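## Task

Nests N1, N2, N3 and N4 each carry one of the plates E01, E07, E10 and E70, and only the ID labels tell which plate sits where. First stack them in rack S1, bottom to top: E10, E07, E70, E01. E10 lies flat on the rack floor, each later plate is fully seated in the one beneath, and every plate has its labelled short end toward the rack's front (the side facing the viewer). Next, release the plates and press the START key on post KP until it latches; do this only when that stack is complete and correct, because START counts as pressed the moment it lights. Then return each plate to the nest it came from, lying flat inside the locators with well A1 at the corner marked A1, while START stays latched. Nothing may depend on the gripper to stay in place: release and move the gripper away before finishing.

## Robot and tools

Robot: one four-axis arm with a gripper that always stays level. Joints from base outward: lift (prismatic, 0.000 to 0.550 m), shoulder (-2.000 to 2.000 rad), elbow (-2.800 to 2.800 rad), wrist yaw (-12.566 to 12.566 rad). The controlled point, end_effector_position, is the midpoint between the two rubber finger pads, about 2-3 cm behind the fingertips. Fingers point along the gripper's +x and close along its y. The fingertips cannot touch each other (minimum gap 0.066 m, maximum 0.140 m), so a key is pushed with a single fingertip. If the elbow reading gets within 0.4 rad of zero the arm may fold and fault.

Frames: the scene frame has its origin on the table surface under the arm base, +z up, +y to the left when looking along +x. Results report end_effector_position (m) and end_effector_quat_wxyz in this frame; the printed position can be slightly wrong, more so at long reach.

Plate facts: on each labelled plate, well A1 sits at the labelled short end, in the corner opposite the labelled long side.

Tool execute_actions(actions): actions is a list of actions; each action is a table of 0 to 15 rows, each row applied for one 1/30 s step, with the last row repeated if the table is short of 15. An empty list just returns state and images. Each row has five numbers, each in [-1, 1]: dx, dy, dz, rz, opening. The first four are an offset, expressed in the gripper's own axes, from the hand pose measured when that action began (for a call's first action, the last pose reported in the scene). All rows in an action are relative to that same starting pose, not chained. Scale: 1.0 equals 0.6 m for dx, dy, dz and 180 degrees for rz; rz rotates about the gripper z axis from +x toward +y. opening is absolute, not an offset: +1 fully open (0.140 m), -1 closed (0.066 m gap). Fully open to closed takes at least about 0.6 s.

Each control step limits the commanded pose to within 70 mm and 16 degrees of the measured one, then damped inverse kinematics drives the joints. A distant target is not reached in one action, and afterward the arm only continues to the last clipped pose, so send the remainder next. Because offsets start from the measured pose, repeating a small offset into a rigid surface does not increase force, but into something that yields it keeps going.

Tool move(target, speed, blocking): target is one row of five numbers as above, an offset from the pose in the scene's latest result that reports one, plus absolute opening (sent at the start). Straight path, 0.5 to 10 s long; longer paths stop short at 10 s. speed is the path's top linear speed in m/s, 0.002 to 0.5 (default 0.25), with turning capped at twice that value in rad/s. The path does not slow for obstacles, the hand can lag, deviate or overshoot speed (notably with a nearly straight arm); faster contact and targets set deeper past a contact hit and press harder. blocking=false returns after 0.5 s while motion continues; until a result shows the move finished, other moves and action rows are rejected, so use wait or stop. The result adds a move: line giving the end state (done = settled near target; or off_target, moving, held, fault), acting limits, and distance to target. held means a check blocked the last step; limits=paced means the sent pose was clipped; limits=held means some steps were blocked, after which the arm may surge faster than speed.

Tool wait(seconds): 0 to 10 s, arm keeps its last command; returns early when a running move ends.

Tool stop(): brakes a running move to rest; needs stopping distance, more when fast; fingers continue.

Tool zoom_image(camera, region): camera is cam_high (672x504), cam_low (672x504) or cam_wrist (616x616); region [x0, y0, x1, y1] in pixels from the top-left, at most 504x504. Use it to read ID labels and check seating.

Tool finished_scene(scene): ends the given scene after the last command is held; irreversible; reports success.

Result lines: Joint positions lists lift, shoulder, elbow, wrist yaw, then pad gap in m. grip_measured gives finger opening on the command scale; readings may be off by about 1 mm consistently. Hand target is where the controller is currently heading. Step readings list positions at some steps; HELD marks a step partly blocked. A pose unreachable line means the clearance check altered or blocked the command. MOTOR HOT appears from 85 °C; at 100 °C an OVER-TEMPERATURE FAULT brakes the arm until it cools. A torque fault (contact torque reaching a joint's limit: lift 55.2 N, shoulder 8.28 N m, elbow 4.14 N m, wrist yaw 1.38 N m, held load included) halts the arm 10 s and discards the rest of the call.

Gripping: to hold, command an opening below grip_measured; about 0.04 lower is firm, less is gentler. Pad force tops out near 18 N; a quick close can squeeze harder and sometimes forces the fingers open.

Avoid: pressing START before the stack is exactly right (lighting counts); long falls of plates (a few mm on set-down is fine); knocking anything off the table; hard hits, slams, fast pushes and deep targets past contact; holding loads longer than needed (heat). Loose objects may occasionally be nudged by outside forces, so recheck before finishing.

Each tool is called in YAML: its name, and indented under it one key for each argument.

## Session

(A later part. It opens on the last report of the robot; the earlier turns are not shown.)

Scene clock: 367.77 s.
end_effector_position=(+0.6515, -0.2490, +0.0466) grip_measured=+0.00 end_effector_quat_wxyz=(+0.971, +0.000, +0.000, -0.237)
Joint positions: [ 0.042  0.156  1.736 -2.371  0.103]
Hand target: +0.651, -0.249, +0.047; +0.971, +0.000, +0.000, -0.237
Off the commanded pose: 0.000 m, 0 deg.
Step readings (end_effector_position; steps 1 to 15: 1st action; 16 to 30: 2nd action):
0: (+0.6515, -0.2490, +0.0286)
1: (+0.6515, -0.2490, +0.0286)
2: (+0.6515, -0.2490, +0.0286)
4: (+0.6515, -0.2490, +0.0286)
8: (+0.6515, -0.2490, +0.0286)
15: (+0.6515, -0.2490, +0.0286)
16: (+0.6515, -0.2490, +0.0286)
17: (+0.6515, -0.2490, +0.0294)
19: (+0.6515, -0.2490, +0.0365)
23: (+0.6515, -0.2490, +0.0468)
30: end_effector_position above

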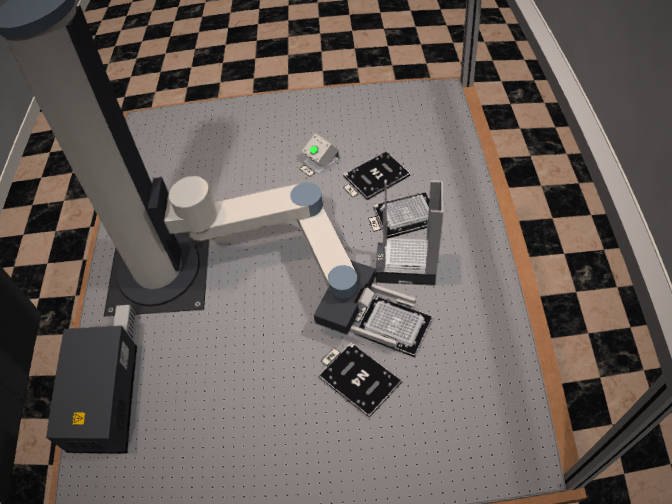

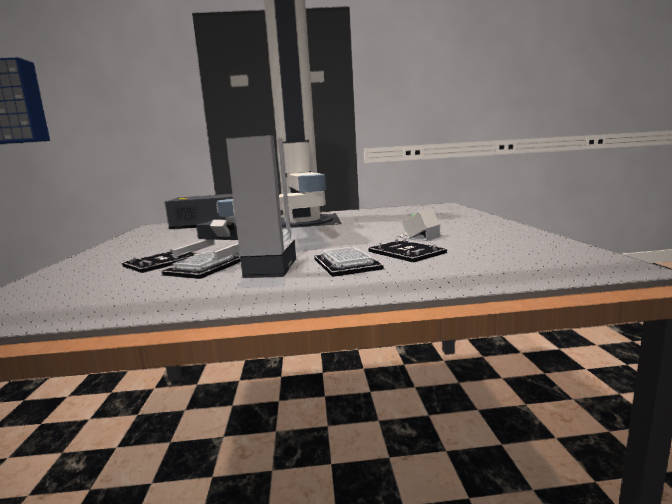

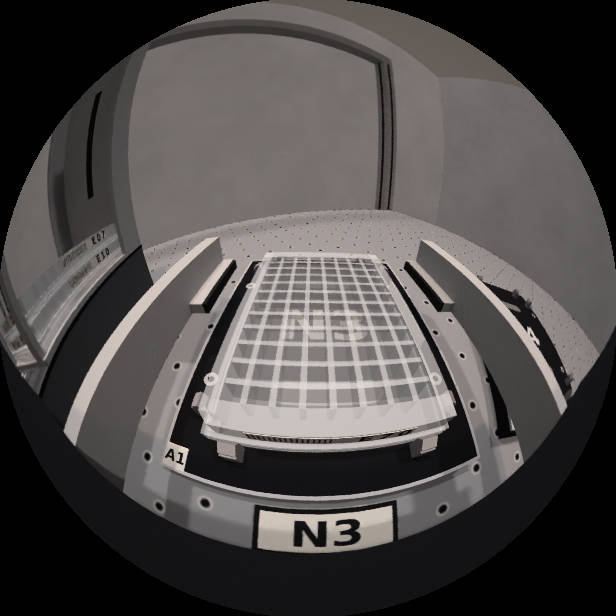

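execute_actions:
  actions:
    - [[0,-0.0005,0,0,-0.4]]
    - [[0,0,0,0,-0.44],[0,0,0,0,-0.44],[0,0,0,0,-0.45],[0,0,0,0,-0.47],[0,0,0,0,-0.5]]

move:
  target: [0,0,0.4185,0,-0.5]
  speed: 0.2

move:
  target: [-0.1965,-0.549,0,-0.2012,-0.5]

move:
  target: [0,0,-0.485,0,-0.5]
  speed: 0.3

move:
  target: [0,0,-0.0237,0,-0.5]
  speed: 0.012

Scene clock: 379.40 s.
end_effector_position=(+0.7130, -0.0782, +0.0828) grip_measured=-0.46 end_effector_quat_wxyz=(+0.998, +0.000, +0.000, -0.065)
Joint positions: [ 0.078  0.472  1.773 -2.375  0.086]
Hand target: +0.713, -0.078, +0.083; +0.998, +0.000, +0.000, -0.065
Off the commanded pose: 0.000 m, 0 deg.
Step readings (end_effector_position; steps 1 to 15: 1st action; 16 to 30: 2nd action):
0: (+0.7131, -0.0778, +0.0828)
1: (+0.7131, -0.0779, +0.0828)
2: (+0.7130, -0.0781, +0.0828)
4: (+0.7130, -0.0782, +0.0828)
8: (+0.7130, -0.0782, +0.0828)
15: (+0.7130, -0.0782, +0.0828)
16: (+0.7130, -0.0782, +0.0828)
17: (+0.7130, -0.0782, +0.0828)
19: (+0.7130, -0.0782, +0.0828)
23: (+0.7130, -0.0782, +0.0828)
30: end_effector_position above

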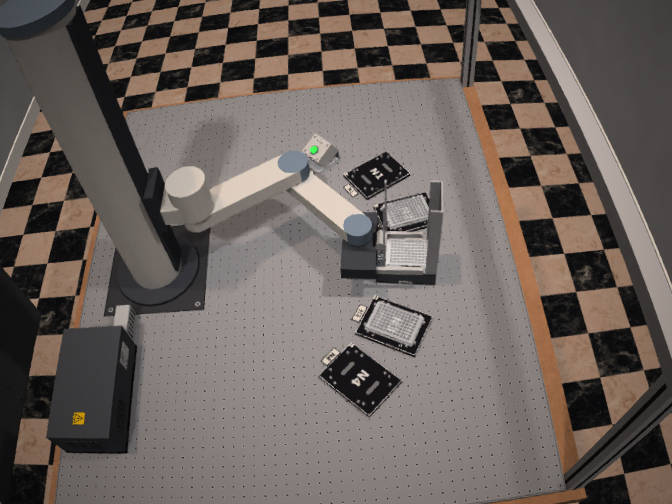

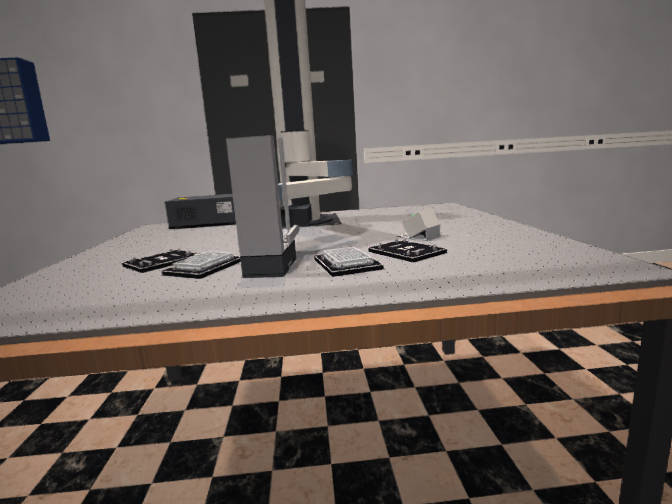

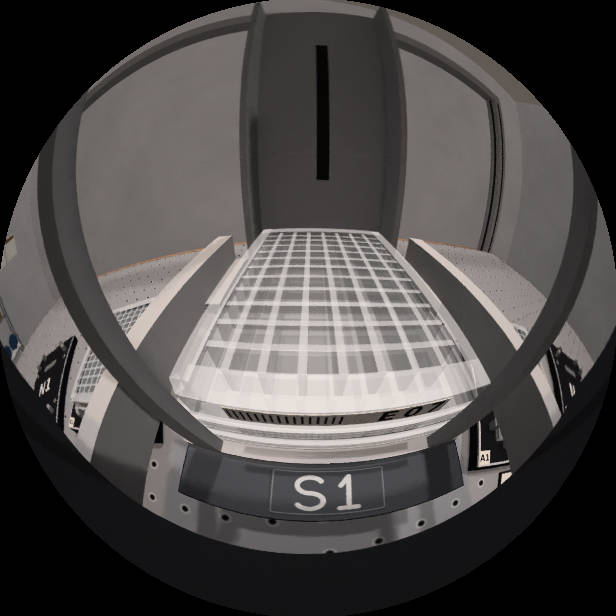

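Scene clock: 381.07 s.
end_effector_position=(+0.7130, -0.0781, +0.3340) grip_measured=-0.46 end_effector_quat_wxyz=(+0.998, +0.000, +0.000, -0.065)
Joint positions: [ 0.329  0.472  1.773 -2.375  0.086]
Hand target: +0.713, -0.078, +0.334; +0.998, +0.000, +0.000, -0.065
Off the commanded pose: 0.000 m, 0 deg.
move: done

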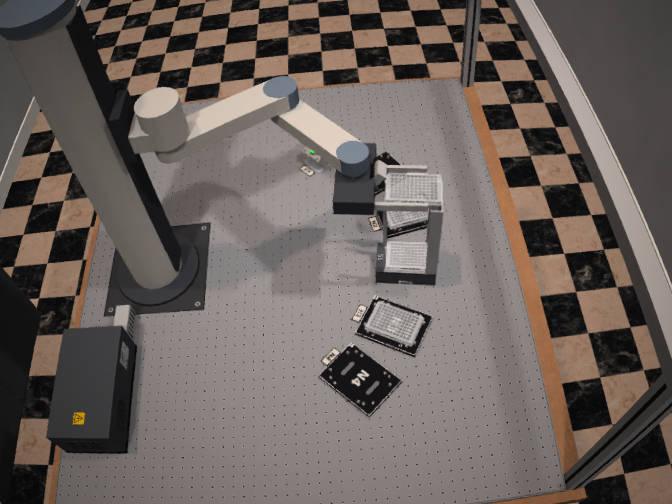

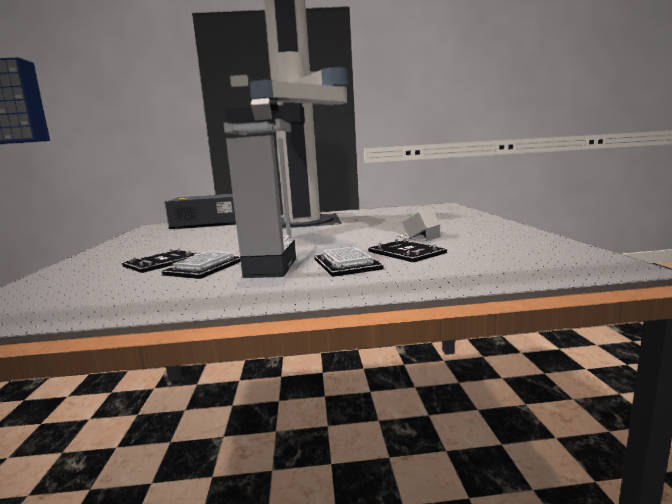

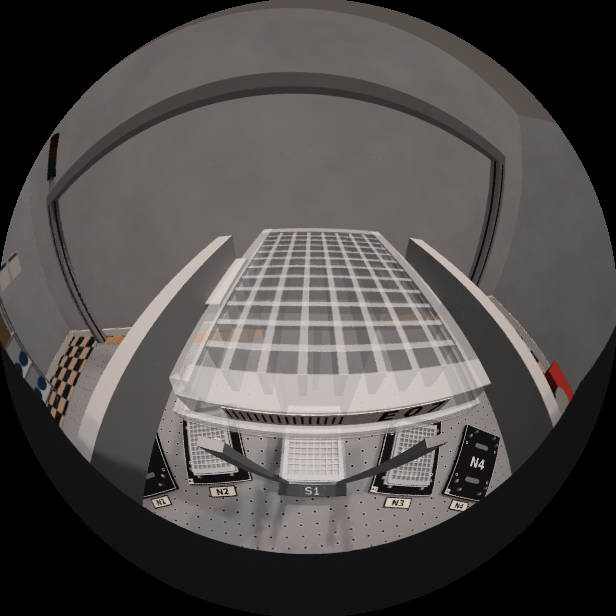

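Scene clock: 382.87 s.
end_effector_position=(+0.5533, -0.3896, +0.3340) grip_measured=-0.46 end_effector_quat_wxyz=(+0.928, +0.000, +0.000, -0.372)
Joint positions: [ 0.329 -0.19   1.77  -2.341  0.086]
Hand target: +0.553, -0.389, +0.334; +0.928, +0.000, +0.000, -0.372
Off the commanded pose: 0.000 m, 0 deg.
move: done

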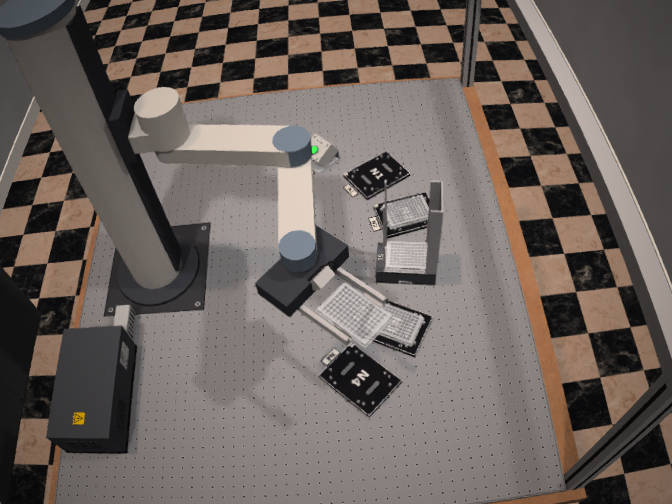

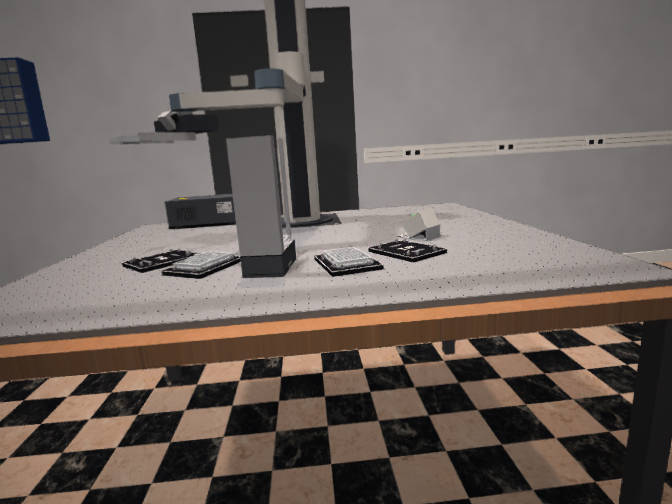

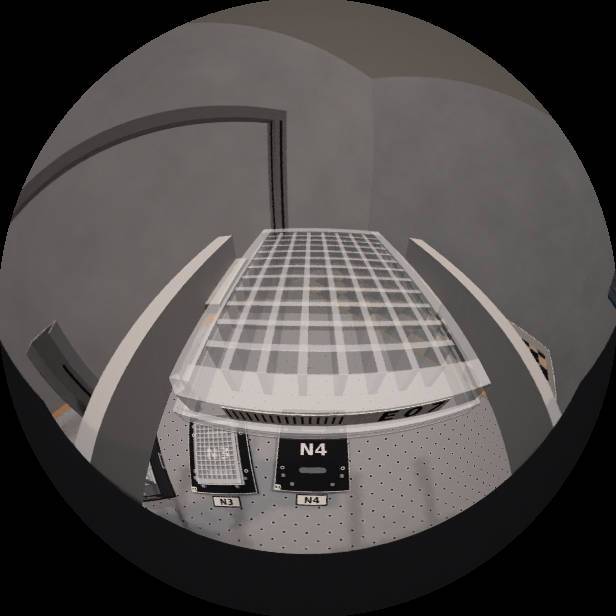

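Scene clock: 384.30 s.
end_effector_position=(+0.5533, -0.3896, +0.0429) grip_measured=-0.46 end_effector_quat_wxyz=(+0.928, +0.000, +0.000, -0.372)
Joint positions: [ 0.038 -0.19   1.769 -2.341  0.086]
Hand target: +0.553, -0.390, +0.043; +0.928, +0.000, +0.000, -0.372
Off the commanded pose: 0.000 m, 0 deg.
move: done

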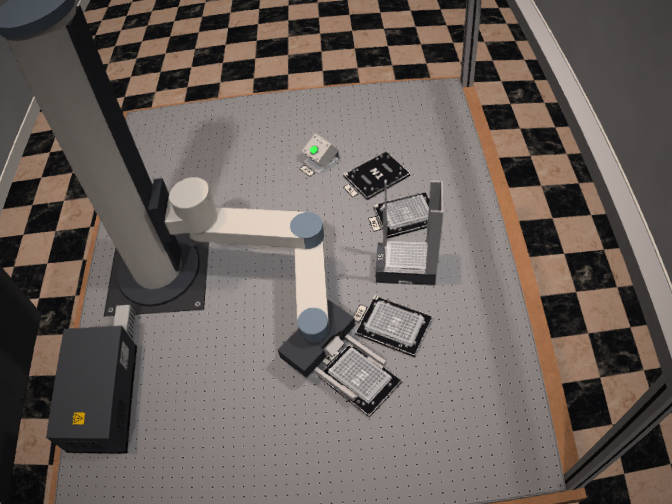

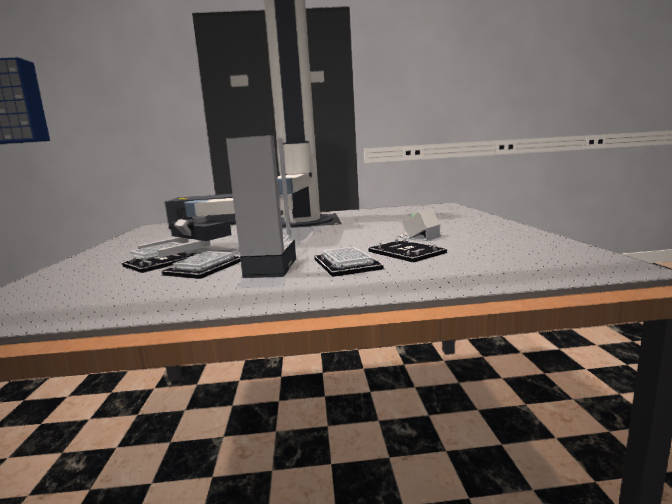

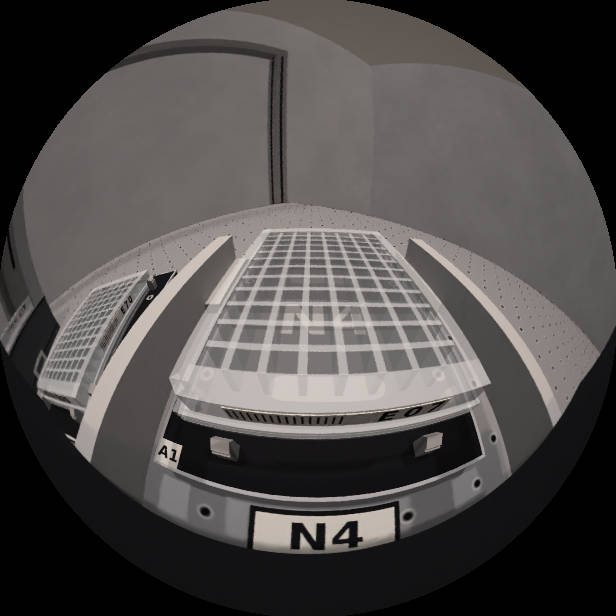

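Scene clock: 385.70 s.
end_effector_position=(+0.5535, -0.3894, +0.0287) grip_measured=-0.46 end_effector_quat_wxyz=(+0.928, +0.000, +0.000, -0.372)
Joint positions: [ 0.024 -0.19   1.77  -2.341  0.086]
Hand target: +0.553, -0.390, +0.029; +0.928, +0.000, +0.000, -0.372
Off the commanded pose: 0.000 m, 0 deg.
move: done

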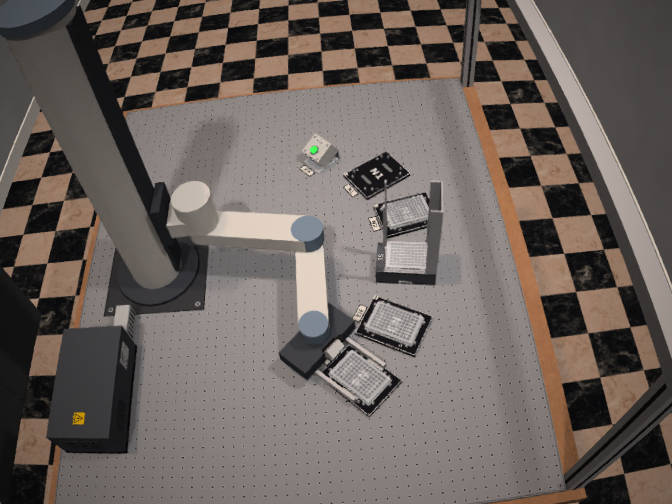

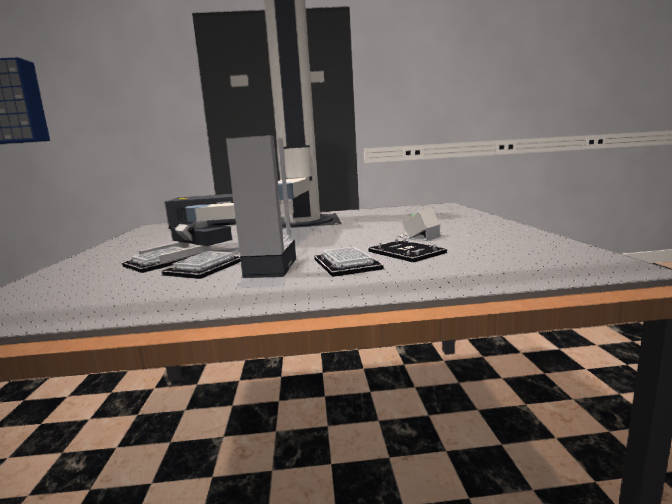

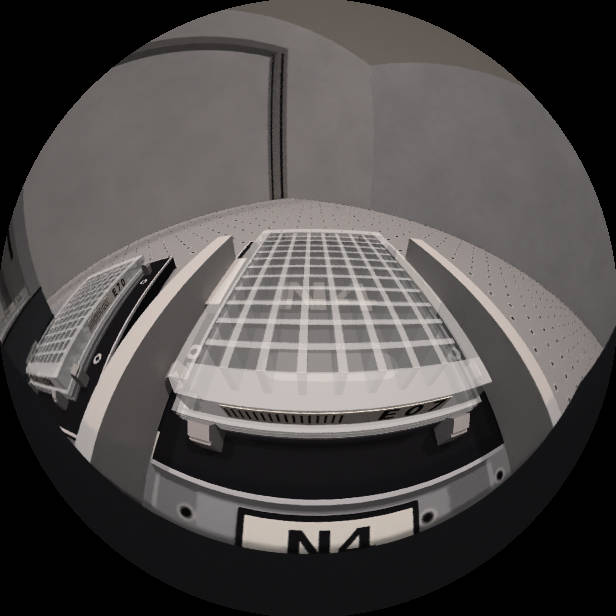

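execute_actions:
  actions:
    - [[0,0,0,0,0]]
    - [[0,0,0.077,0,0]]

move:
  target: [-0.4086,0.3814,0,0.2012,0]

move:
  target: [0.3,0,0,0,0]
  speed: 0.15

Scene clock: 392.00 s.
end_effector_position=(+0.5535, -0.3894, +0.0749) grip_measured=+0.00 end_effector_quat_wxyz=(+0.928, +0.000, +0.000, -0.372)
Joint positions: [ 0.07  -0.19   1.77  -2.341  0.103]
Hand target: +0.554, -0.389, +0.075; +0.928, +0.000, +0.000, -0.372
Off the commanded pose: 0.000 m, 0 deg.
Step readings (end_effector_position; steps 1 to 15: 1st action; 16 to 30: 2nd action):
0: (+0.5535, -0.3894, +0.0287)
1: (+0.5535, -0.3894, +0.0287)
2: (+0.5535, -0.3894, +0.0287)
4: (+0.5535, -0.3894, +0.0287)
8: (+0.5535, -0.3894, +0.0287)
15: (+0.5535, -0.3894, +0.0287)
16: (+0.5535, -0.3894, +0.0287)
17: (+0.5535, -0.3894, +0.0295)
19: (+0.5535, -0.3894, +0.0368)
23: (+0.5535, -0.3894, +0.0662)
30: end_effector_position above

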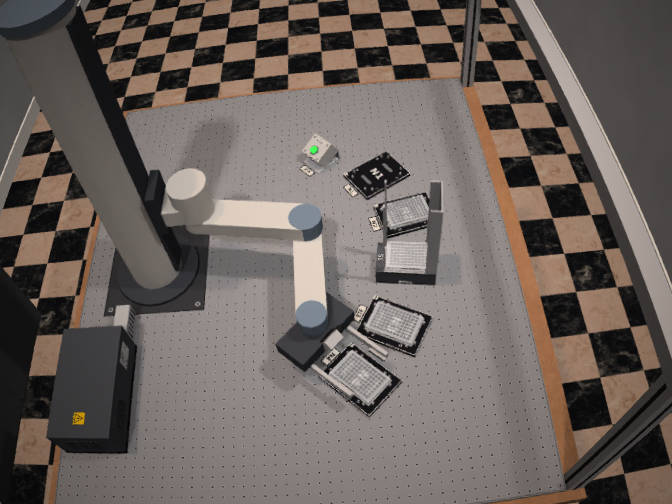

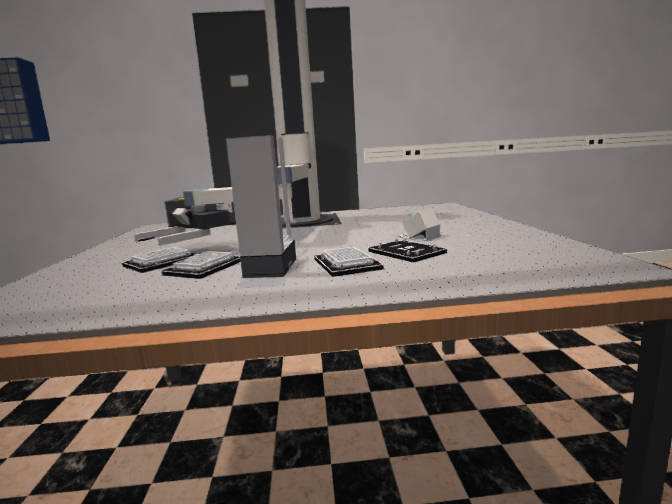

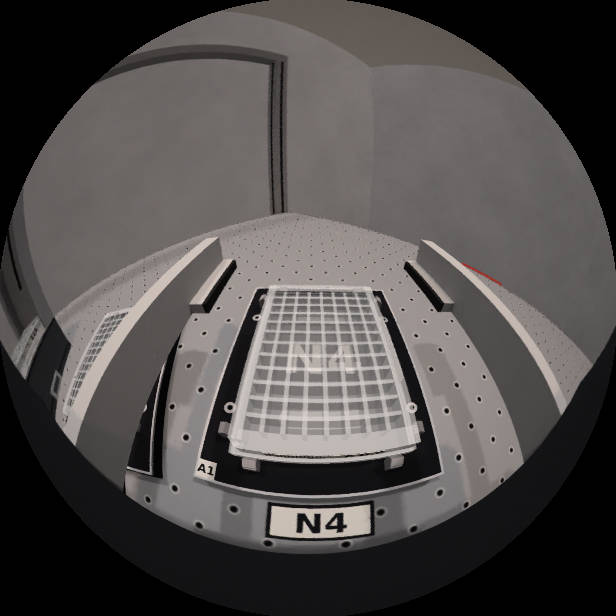

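Scene clock: 393.77 s.
end_effector_position=(+0.5341, -0.0544, +0.0749) grip_measured=+0.00 end_effector_quat_wxyz=(+0.998, +0.000, +0.000, -0.064)
Joint positions: [ 0.07   0.806  0.875 -1.81   0.103]
Hand target: +0.534, -0.055, +0.075; +0.998, +0.000, +0.000, -0.065
Off the commanded pose: 0.000 m, 0 deg.
move: done

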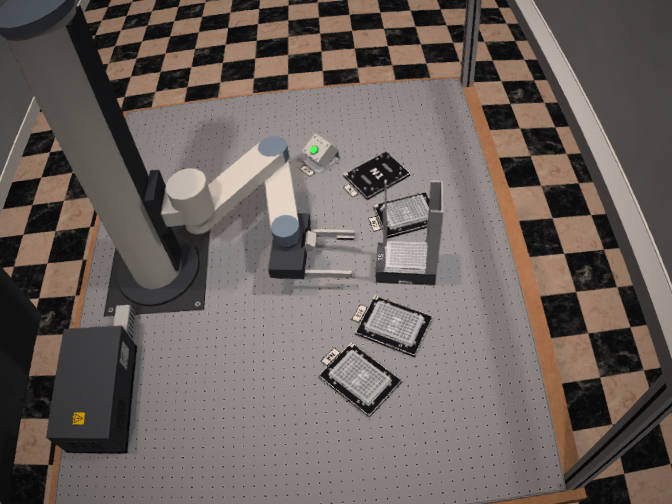

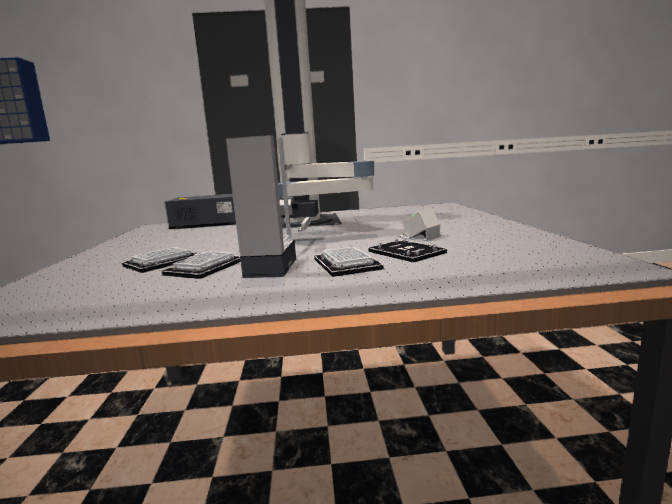

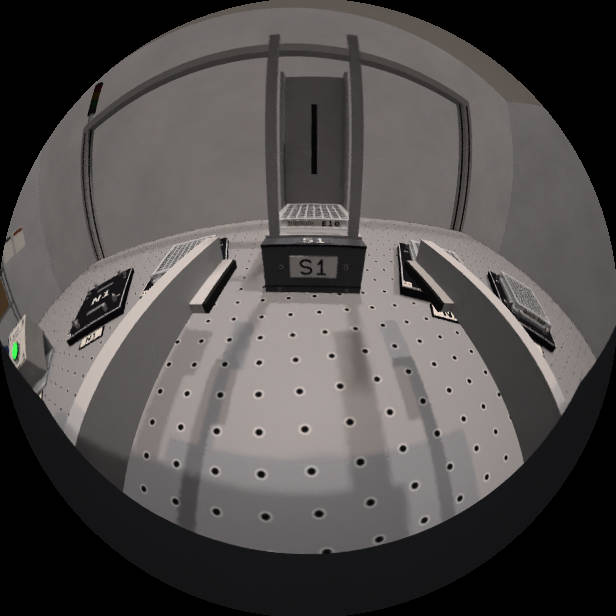

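Scene clock: 395.30 s.
end_effector_position=(+0.7126, -0.0776, +0.0750) grip_measured=+0.00 end_effector_quat_wxyz=(+0.998, +0.000, +0.000, -0.064)
Joint positions: [ 0.07   0.474  1.77  -2.373  0.103]
Hand target: +0.713, -0.078, +0.075; +0.998, +0.000, +0.000, -0.064
Off the commanded pose: 0.000 m, 0 deg.
move: done

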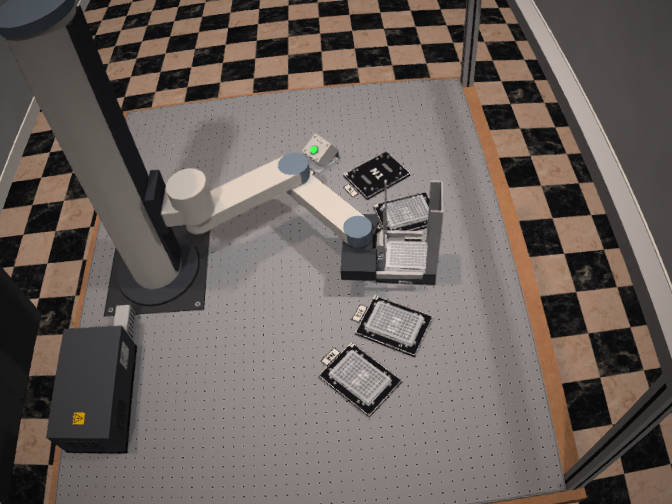

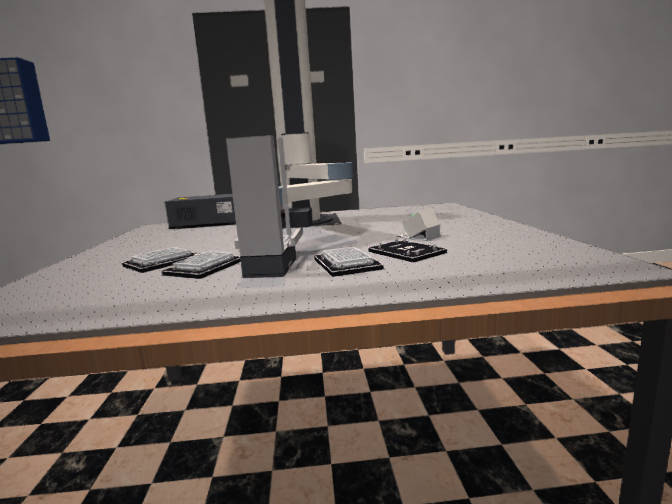

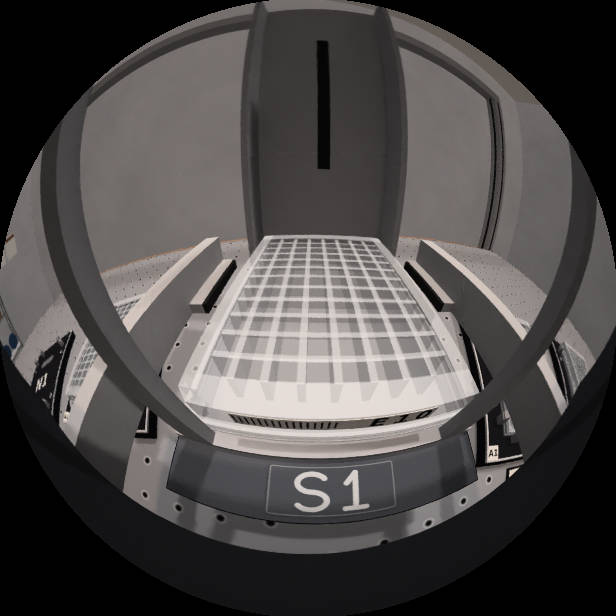

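execute_actions:
  actions:
    - [[0,-0.0008,-0.004,-0.0003,-0.3],[0,-0.0008,-0.006,-0.0003,-0.3],[0,-0.0008,-0.008,-0.0003,-0.4]]
    - [[0,0,0,0,-0.44],[0,0,0,0,-0.44],[0,0,0,0,-0.45],[0,0,0,0,-0.47],[0,0,0,0,-0.5]]

move:
  target: [0,0,0.4395,0,-0.5]
  speed: 0.2

move:
  target: [-0.1672,0.5686,0,0.2279,-0.5]

move:
  target: [0,0,-0.485,0,-0.5]
  speed: 0.3

move:
  target: [0,0,-0.0235,0,-0.5]
  speed: 0.012

Scene clock: 404.93 s.
end_effector_position=(+0.7125, -0.0781, +0.0701) grip_measured=-0.46 end_effector_quat_wxyz=(+0.998, +0.000, +0.000, -0.065)
Joint positions: [ 0.065  0.474  1.77  -2.373  0.086]
Hand target: +0.713, -0.078, +0.070; +0.998, +0.000, +0.000, -0.065
Off the commanded pose: 0.000 m, 0 deg.
Step readings (end_effector_position; steps 1 to 15: 1st action; 16 to 30: 2nd action):
0: (+0.7126, -0.0776, +0.0750)
1: (+0.7126, -0.0776, +0.0750)
2: (+0.7126, -0.0777, +0.0742)
4: (+0.7126, -0.0780, +0.0706)
8: (+0.7126, -0.0780, +0.0701)
15: (+0.7126, -0.0780, +0.0701)
16: (+0.7126, -0.0780, +0.0701)
17: (+0.7126, -0.0780, +0.0701)
19: (+0.7126, -0.0780, +0.0701)
23: (+0.7125, -0.0781, +0.0701)
30: end_effector_position above

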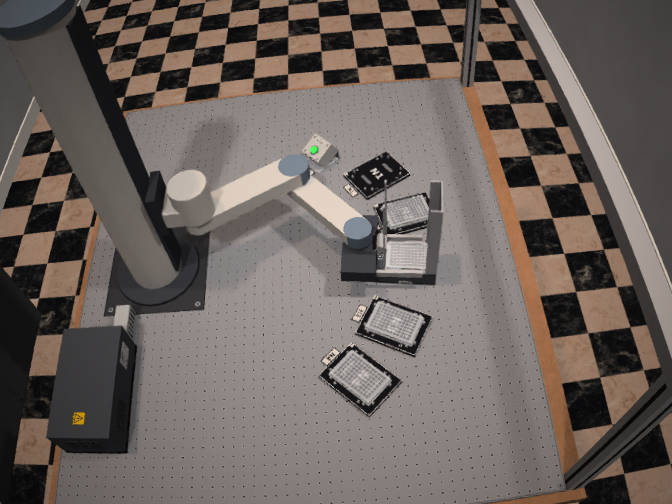

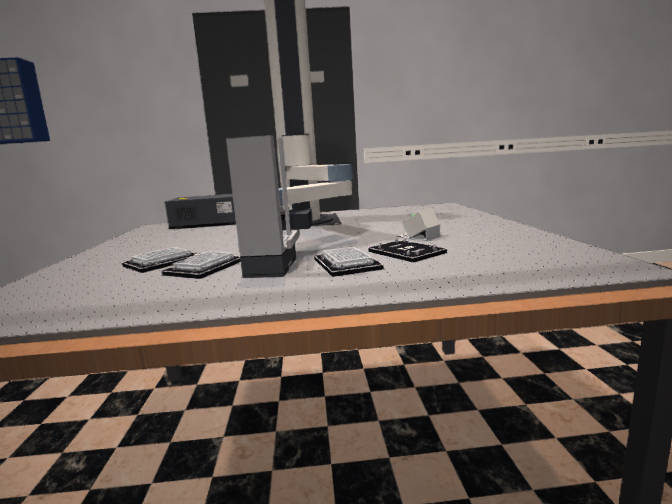

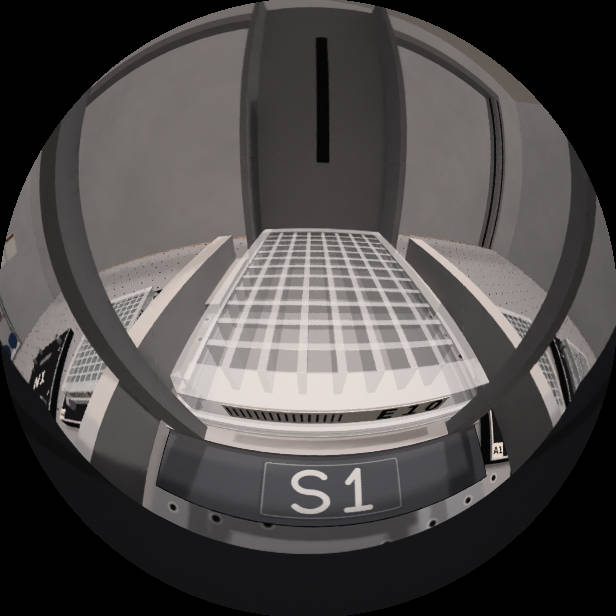

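Scene clock: 406.63 s.
end_effector_position=(+0.7125, -0.0782, +0.3338) grip_measured=-0.46 end_effector_quat_wxyz=(+0.998, +0.000, +0.000, -0.065)
Joint positions: [ 0.329  0.474  1.77  -2.373  0.086]
Hand target: +0.713, -0.078, +0.334; +0.998, +0.000, +0.000, -0.065
Off the commanded pose: 0.000 m, 0 deg.
move: done

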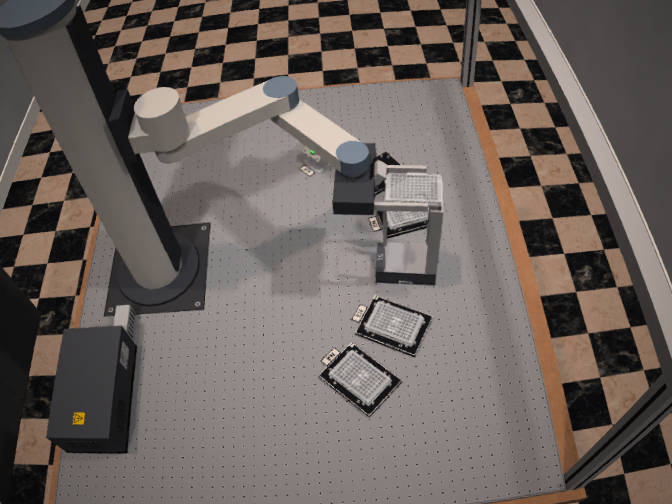

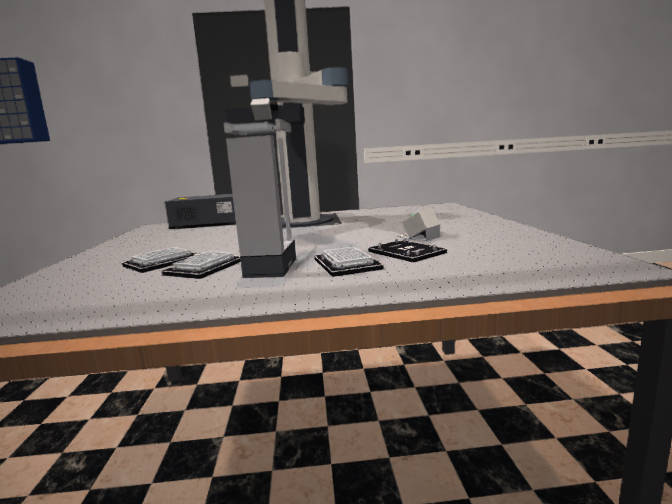

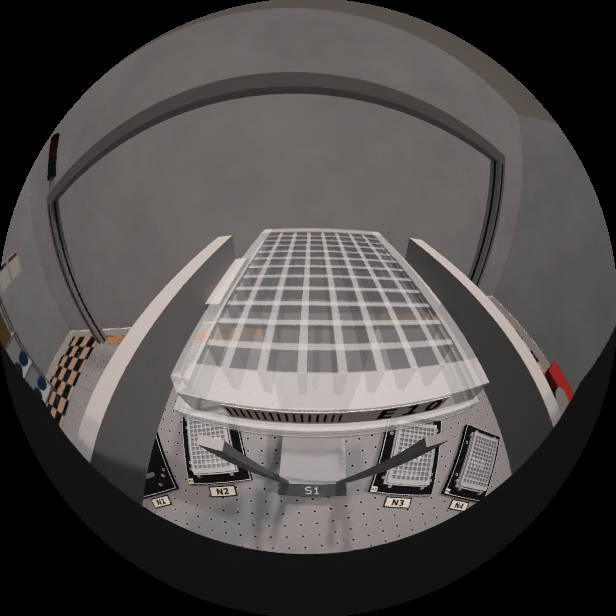

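Scene clock: 408.40 s.
end_effector_position=(+0.6572, +0.2734, +0.3338) grip_measured=-0.46 end_effector_quat_wxyz=(+0.957, +0.000, +0.000, +0.289)
Joint positions: [ 0.329  1.083  1.842 -2.338  0.086]
Hand target: +0.657, +0.273, +0.334; +0.957, +0.000, +0.000, +0.289
Off the commanded pose: 0.000 m, 0 deg.
move: done

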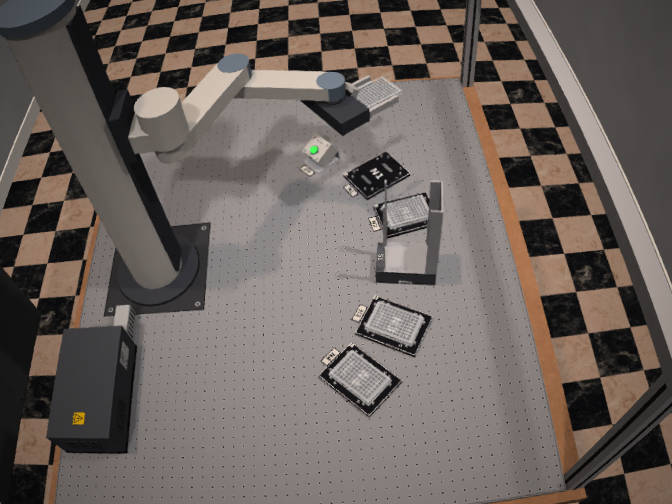

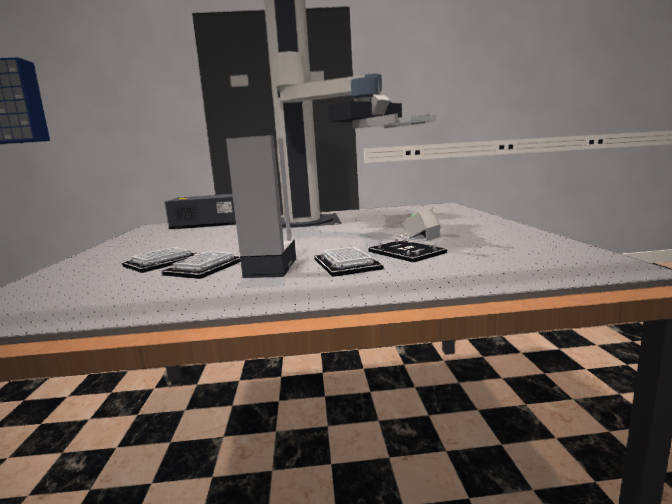

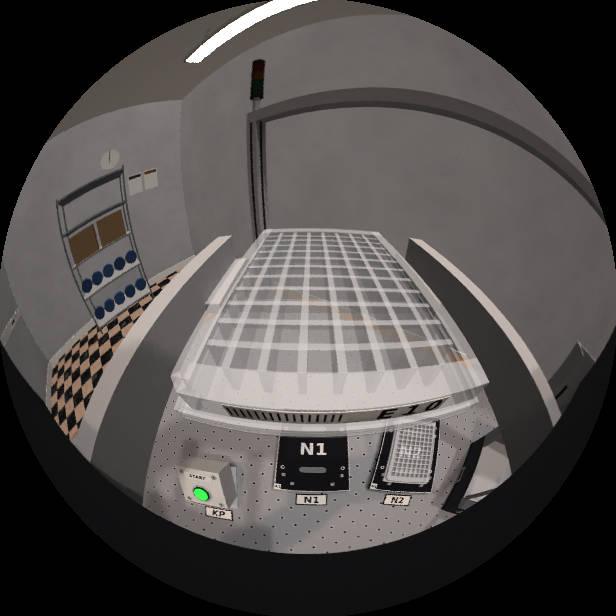

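Scene clock: 409.83 s.
end_effector_position=(+0.6572, +0.2733, +0.0428) grip_measured=-0.46 end_effector_quat_wxyz=(+0.957, +0.000, +0.000, +0.289)
Joint positions: [ 0.038  1.083  1.842 -2.338  0.086]
Hand target: +0.657, +0.273, +0.043; +0.957, +0.000, +0.000, +0.289
Off the commanded pose: 0.000 m, 0 deg.
move: done

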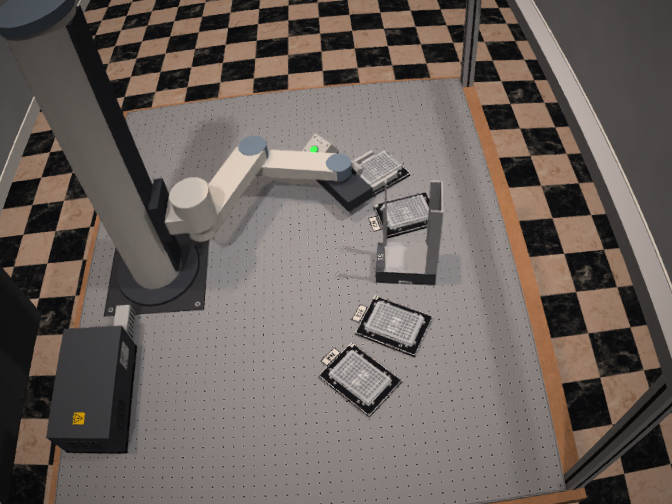

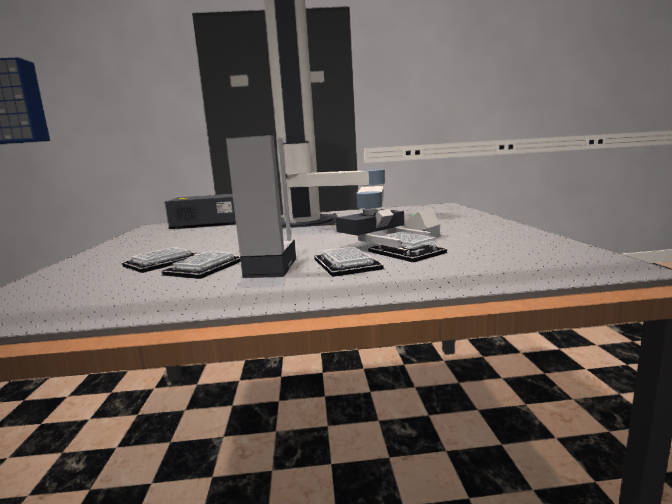

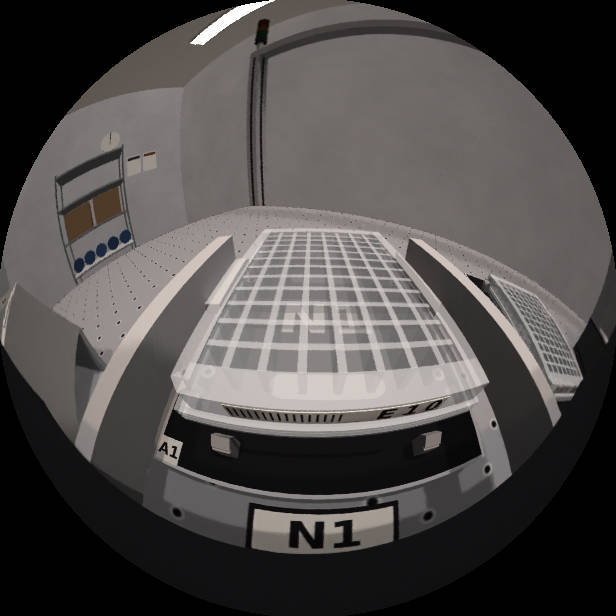

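Scene clock: 411.23 s.
end_effector_position=(+0.6574, +0.2731, +0.0291) grip_measured=-0.46 end_effector_quat_wxyz=(+0.958, +0.000, +0.000, +0.287)
Joint positions: [ 0.024  1.084  1.842 -2.343  0.086]
Hand target: +0.657, +0.273, +0.029; +0.957, +0.000, +0.000, +0.289
Off the commanded pose: 0.001 m, 0 deg.
move: done

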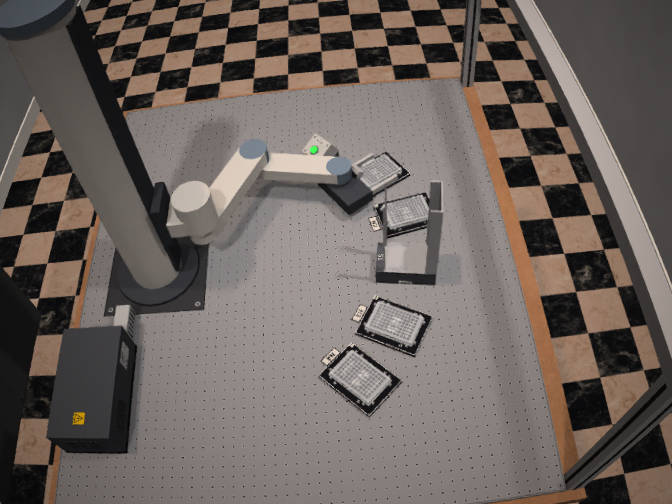

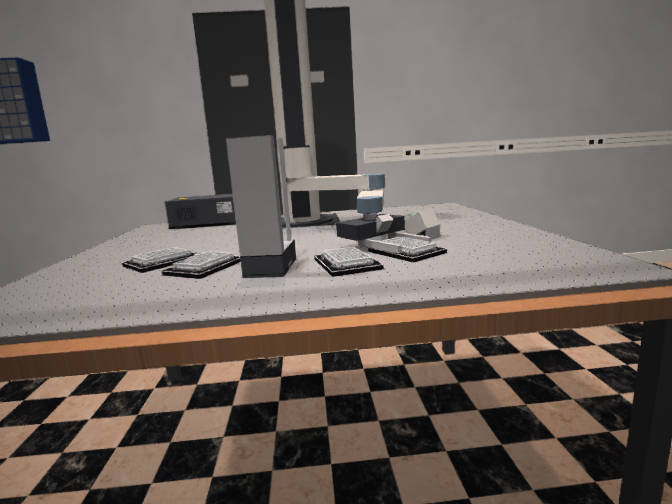

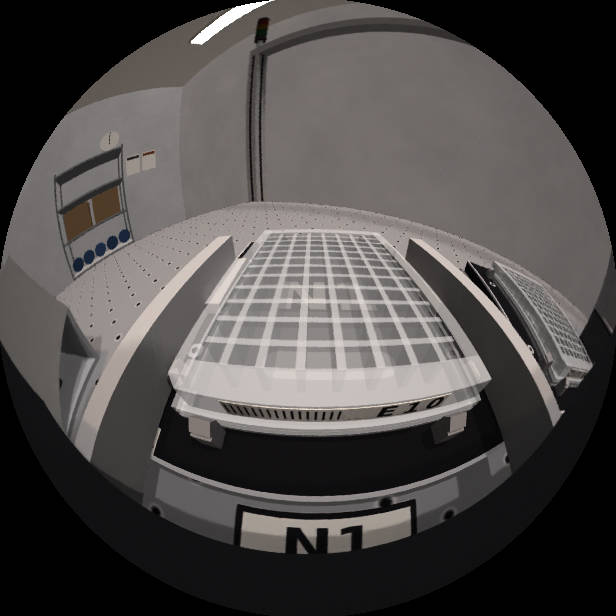

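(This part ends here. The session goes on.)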